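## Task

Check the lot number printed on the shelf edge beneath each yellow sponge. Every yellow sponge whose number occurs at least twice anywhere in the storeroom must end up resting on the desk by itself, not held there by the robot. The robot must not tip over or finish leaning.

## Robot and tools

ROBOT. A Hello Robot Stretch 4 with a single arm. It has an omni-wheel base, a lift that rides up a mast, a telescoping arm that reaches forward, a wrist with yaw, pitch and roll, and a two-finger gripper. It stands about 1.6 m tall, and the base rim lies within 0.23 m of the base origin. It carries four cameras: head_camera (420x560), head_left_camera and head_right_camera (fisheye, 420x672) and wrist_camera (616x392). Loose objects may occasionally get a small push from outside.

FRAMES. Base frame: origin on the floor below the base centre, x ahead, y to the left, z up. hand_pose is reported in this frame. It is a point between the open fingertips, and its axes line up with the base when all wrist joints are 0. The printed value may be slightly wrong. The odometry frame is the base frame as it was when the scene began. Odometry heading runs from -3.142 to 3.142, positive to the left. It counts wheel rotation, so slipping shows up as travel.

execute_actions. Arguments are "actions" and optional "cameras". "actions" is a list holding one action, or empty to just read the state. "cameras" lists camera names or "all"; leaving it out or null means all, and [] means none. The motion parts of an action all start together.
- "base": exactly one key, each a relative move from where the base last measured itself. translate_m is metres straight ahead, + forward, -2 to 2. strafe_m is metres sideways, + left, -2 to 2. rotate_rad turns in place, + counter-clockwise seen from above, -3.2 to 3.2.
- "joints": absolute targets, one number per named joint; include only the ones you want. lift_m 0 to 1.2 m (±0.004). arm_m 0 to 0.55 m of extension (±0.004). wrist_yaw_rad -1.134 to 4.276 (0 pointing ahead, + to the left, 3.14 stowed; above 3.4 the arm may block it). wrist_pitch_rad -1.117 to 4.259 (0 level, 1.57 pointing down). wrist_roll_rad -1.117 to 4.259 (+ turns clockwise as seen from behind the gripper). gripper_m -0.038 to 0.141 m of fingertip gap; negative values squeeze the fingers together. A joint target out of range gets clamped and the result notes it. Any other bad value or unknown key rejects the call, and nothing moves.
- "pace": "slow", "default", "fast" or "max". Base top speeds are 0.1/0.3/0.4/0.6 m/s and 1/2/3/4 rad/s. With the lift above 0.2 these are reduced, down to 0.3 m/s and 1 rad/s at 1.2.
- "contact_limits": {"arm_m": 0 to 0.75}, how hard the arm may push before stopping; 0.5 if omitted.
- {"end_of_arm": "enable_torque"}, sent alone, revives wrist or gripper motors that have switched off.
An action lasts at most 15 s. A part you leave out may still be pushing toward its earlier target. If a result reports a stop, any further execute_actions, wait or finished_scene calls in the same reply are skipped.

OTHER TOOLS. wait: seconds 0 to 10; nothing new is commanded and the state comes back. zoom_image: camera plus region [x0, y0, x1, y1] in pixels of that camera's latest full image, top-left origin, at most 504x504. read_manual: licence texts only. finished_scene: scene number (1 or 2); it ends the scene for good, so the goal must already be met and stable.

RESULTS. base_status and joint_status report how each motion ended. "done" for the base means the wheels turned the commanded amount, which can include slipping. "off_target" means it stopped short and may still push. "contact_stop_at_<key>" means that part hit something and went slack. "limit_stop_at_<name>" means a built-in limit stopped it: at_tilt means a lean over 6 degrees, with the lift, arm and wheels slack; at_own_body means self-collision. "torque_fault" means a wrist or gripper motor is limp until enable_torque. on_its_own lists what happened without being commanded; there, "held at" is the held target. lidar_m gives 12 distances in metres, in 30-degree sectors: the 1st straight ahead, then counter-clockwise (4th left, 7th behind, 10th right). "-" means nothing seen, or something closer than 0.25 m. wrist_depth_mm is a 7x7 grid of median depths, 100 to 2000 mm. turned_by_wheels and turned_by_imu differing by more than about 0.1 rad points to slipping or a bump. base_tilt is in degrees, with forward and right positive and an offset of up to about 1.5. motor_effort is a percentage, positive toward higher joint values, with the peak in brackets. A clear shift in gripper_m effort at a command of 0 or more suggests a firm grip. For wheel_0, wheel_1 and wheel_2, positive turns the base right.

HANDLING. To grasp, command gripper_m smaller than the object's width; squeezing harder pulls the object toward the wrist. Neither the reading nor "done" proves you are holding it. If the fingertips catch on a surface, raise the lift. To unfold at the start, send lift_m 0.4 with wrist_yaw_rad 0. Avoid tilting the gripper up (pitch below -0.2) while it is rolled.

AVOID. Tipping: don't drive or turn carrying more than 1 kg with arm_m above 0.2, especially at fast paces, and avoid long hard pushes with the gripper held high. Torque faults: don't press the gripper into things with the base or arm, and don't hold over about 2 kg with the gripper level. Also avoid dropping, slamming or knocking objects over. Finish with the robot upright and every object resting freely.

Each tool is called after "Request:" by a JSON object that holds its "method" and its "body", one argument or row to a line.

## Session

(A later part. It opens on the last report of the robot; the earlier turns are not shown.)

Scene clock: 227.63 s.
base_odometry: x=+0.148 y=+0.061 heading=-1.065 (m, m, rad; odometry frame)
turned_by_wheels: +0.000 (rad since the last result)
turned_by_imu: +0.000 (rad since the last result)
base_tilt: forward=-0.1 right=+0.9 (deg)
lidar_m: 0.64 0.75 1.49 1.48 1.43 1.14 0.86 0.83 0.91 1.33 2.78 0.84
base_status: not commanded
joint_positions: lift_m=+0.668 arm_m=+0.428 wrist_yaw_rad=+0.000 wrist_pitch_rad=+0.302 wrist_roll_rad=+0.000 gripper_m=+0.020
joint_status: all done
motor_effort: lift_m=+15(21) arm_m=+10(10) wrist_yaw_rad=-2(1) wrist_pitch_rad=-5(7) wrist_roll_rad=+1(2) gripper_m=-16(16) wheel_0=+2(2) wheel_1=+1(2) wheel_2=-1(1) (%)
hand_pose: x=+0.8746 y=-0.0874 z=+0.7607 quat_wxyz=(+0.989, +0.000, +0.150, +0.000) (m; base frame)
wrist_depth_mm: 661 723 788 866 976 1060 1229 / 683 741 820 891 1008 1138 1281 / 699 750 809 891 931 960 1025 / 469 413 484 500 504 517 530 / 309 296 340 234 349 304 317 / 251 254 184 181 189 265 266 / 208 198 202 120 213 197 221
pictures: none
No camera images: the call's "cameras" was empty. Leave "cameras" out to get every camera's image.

Request:
{"method": "execute_actions", "body": {
  "actions": [
    {"joints":{"gripper_m":0.095}}
  ],
  "cameras": []
}}

Request:
{"method": "execute_actions", "body": {
  "actions": [
    {"joints":{"arm_m":0.25,"lift_m":0.7},"pace":"fast"}
  ],
  "cameras": ["wrist_camera"]
}}

Scene clock: 234.73 s.
base_odometry: x=+0.148 y=+0.061 heading=-1.065 (m, m, rad; odometry frame)
turned_by_wheels: +0.000 (rad since the last result)
turned_by_imu: +0.000 (rad since the last result)
base_tilt: forward=-0.1 right=+0.9 (deg)
lidar_m: 0.64 0.73 1.49 1.50 1.45 1.10 0.86 0.82 0.91 1.33 2.80 0.84
base_status: not commanded
joint_positions: lift_m=+0.668 arm_m=+0.428 wrist_yaw_rad=+0.000 wrist_pitch_rad=+0.302 wrist_roll_rad=+0.000 gripper_m=+0.095
joint_status: all done
motor_effort: lift_m=+14(15) arm_m=+10(10) wrist_yaw_rad=-2(1) wrist_pitch_rad=-5(4) wrist_roll_rad=-1(0) gripper_m=-2(15) wheel_0=+2(2) wheel_1=+2(2) wheel_2=-1(1) (%)
hand_pose: x=+0.8746 y=-0.0874 z=+0.7607 quat_wxyz=(+0.989, +0.000, +0.150, +0.000) (m; base frame)
wrist_depth_mm: 668 723 778 866 976 1098 1229 / 683 741 820 904 991 1138 1308 / 699 759 820 917 931 991 1025 / 473 413 488 496 504 521 525 / 310 294 343 248 349 304 319 / 252 253 196 195 195 265 266 / 208 206 209 122 211 204 221
pictures: none
No camera images: the call's "cameras" was empty. Leave "cameras" out to get every camera's image.

Scene clock: 236.10 s.
base_odometry: x=+0.148 y=+0.061 heading=-1.065 (m, m, rad; odometry frame)
turned_by_wheels: +0.000 (rad since the last result)
turned_by_imu: +0.000 (rad since the last result)
base_tilt: forward=-0.1 right=+0.9 (deg)
lidar_m: 0.64 0.73 1.49 1.50 1.44 1.11 0.85 0.82 0.90 1.31 2.79 0.83
base_status: not commanded
joint_positions: lift_m=+0.700 arm_m=+0.252 wrist_yaw_rad=+0.000 wrist_pitch_rad=+0.302 wrist_roll_rad=+0.000 gripper_m=+0.095
joint_status: all done
motor_effort: lift_m=+21(21) arm_m=-10(9) wrist_yaw_rad=+0(3) wrist_pitch_rad=-6(4) wrist_roll_rad=-1(1) gripper_m=-2(1) wheel_0=+2(2) wheel_1=+2(1) wheel_2=-1(1) (%)
hand_pose: x=+0.6980 y=-0.0874 z=+0.7921 quat_wxyz=(+0.989, +0.000, +0.150, +0.000) (m; base frame)
wrist_depth_mm: 788 842 931 1008 1118 1255 1397 / 820 891 960 1078 1205 1366 1537 / 820 891 976 1078 1138 1138 1464 / 569 535 539 597 512 621 634 / 394 402 410 377 421 424 488 / 300 304 211 320 195 1008 1397 / 250 257 287 122 1229 1118 1229
pictures: wrist_camera
Images, in order (width x height): wrist_camera 616x392.

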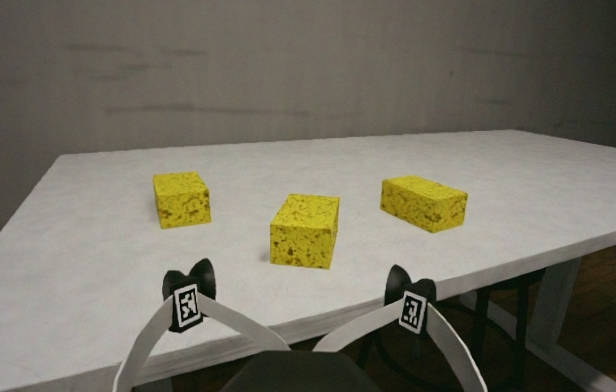

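Request:
{"method": "finished_scene", "body": {
  "scene": 1
}}

The scene is finished: the task was done.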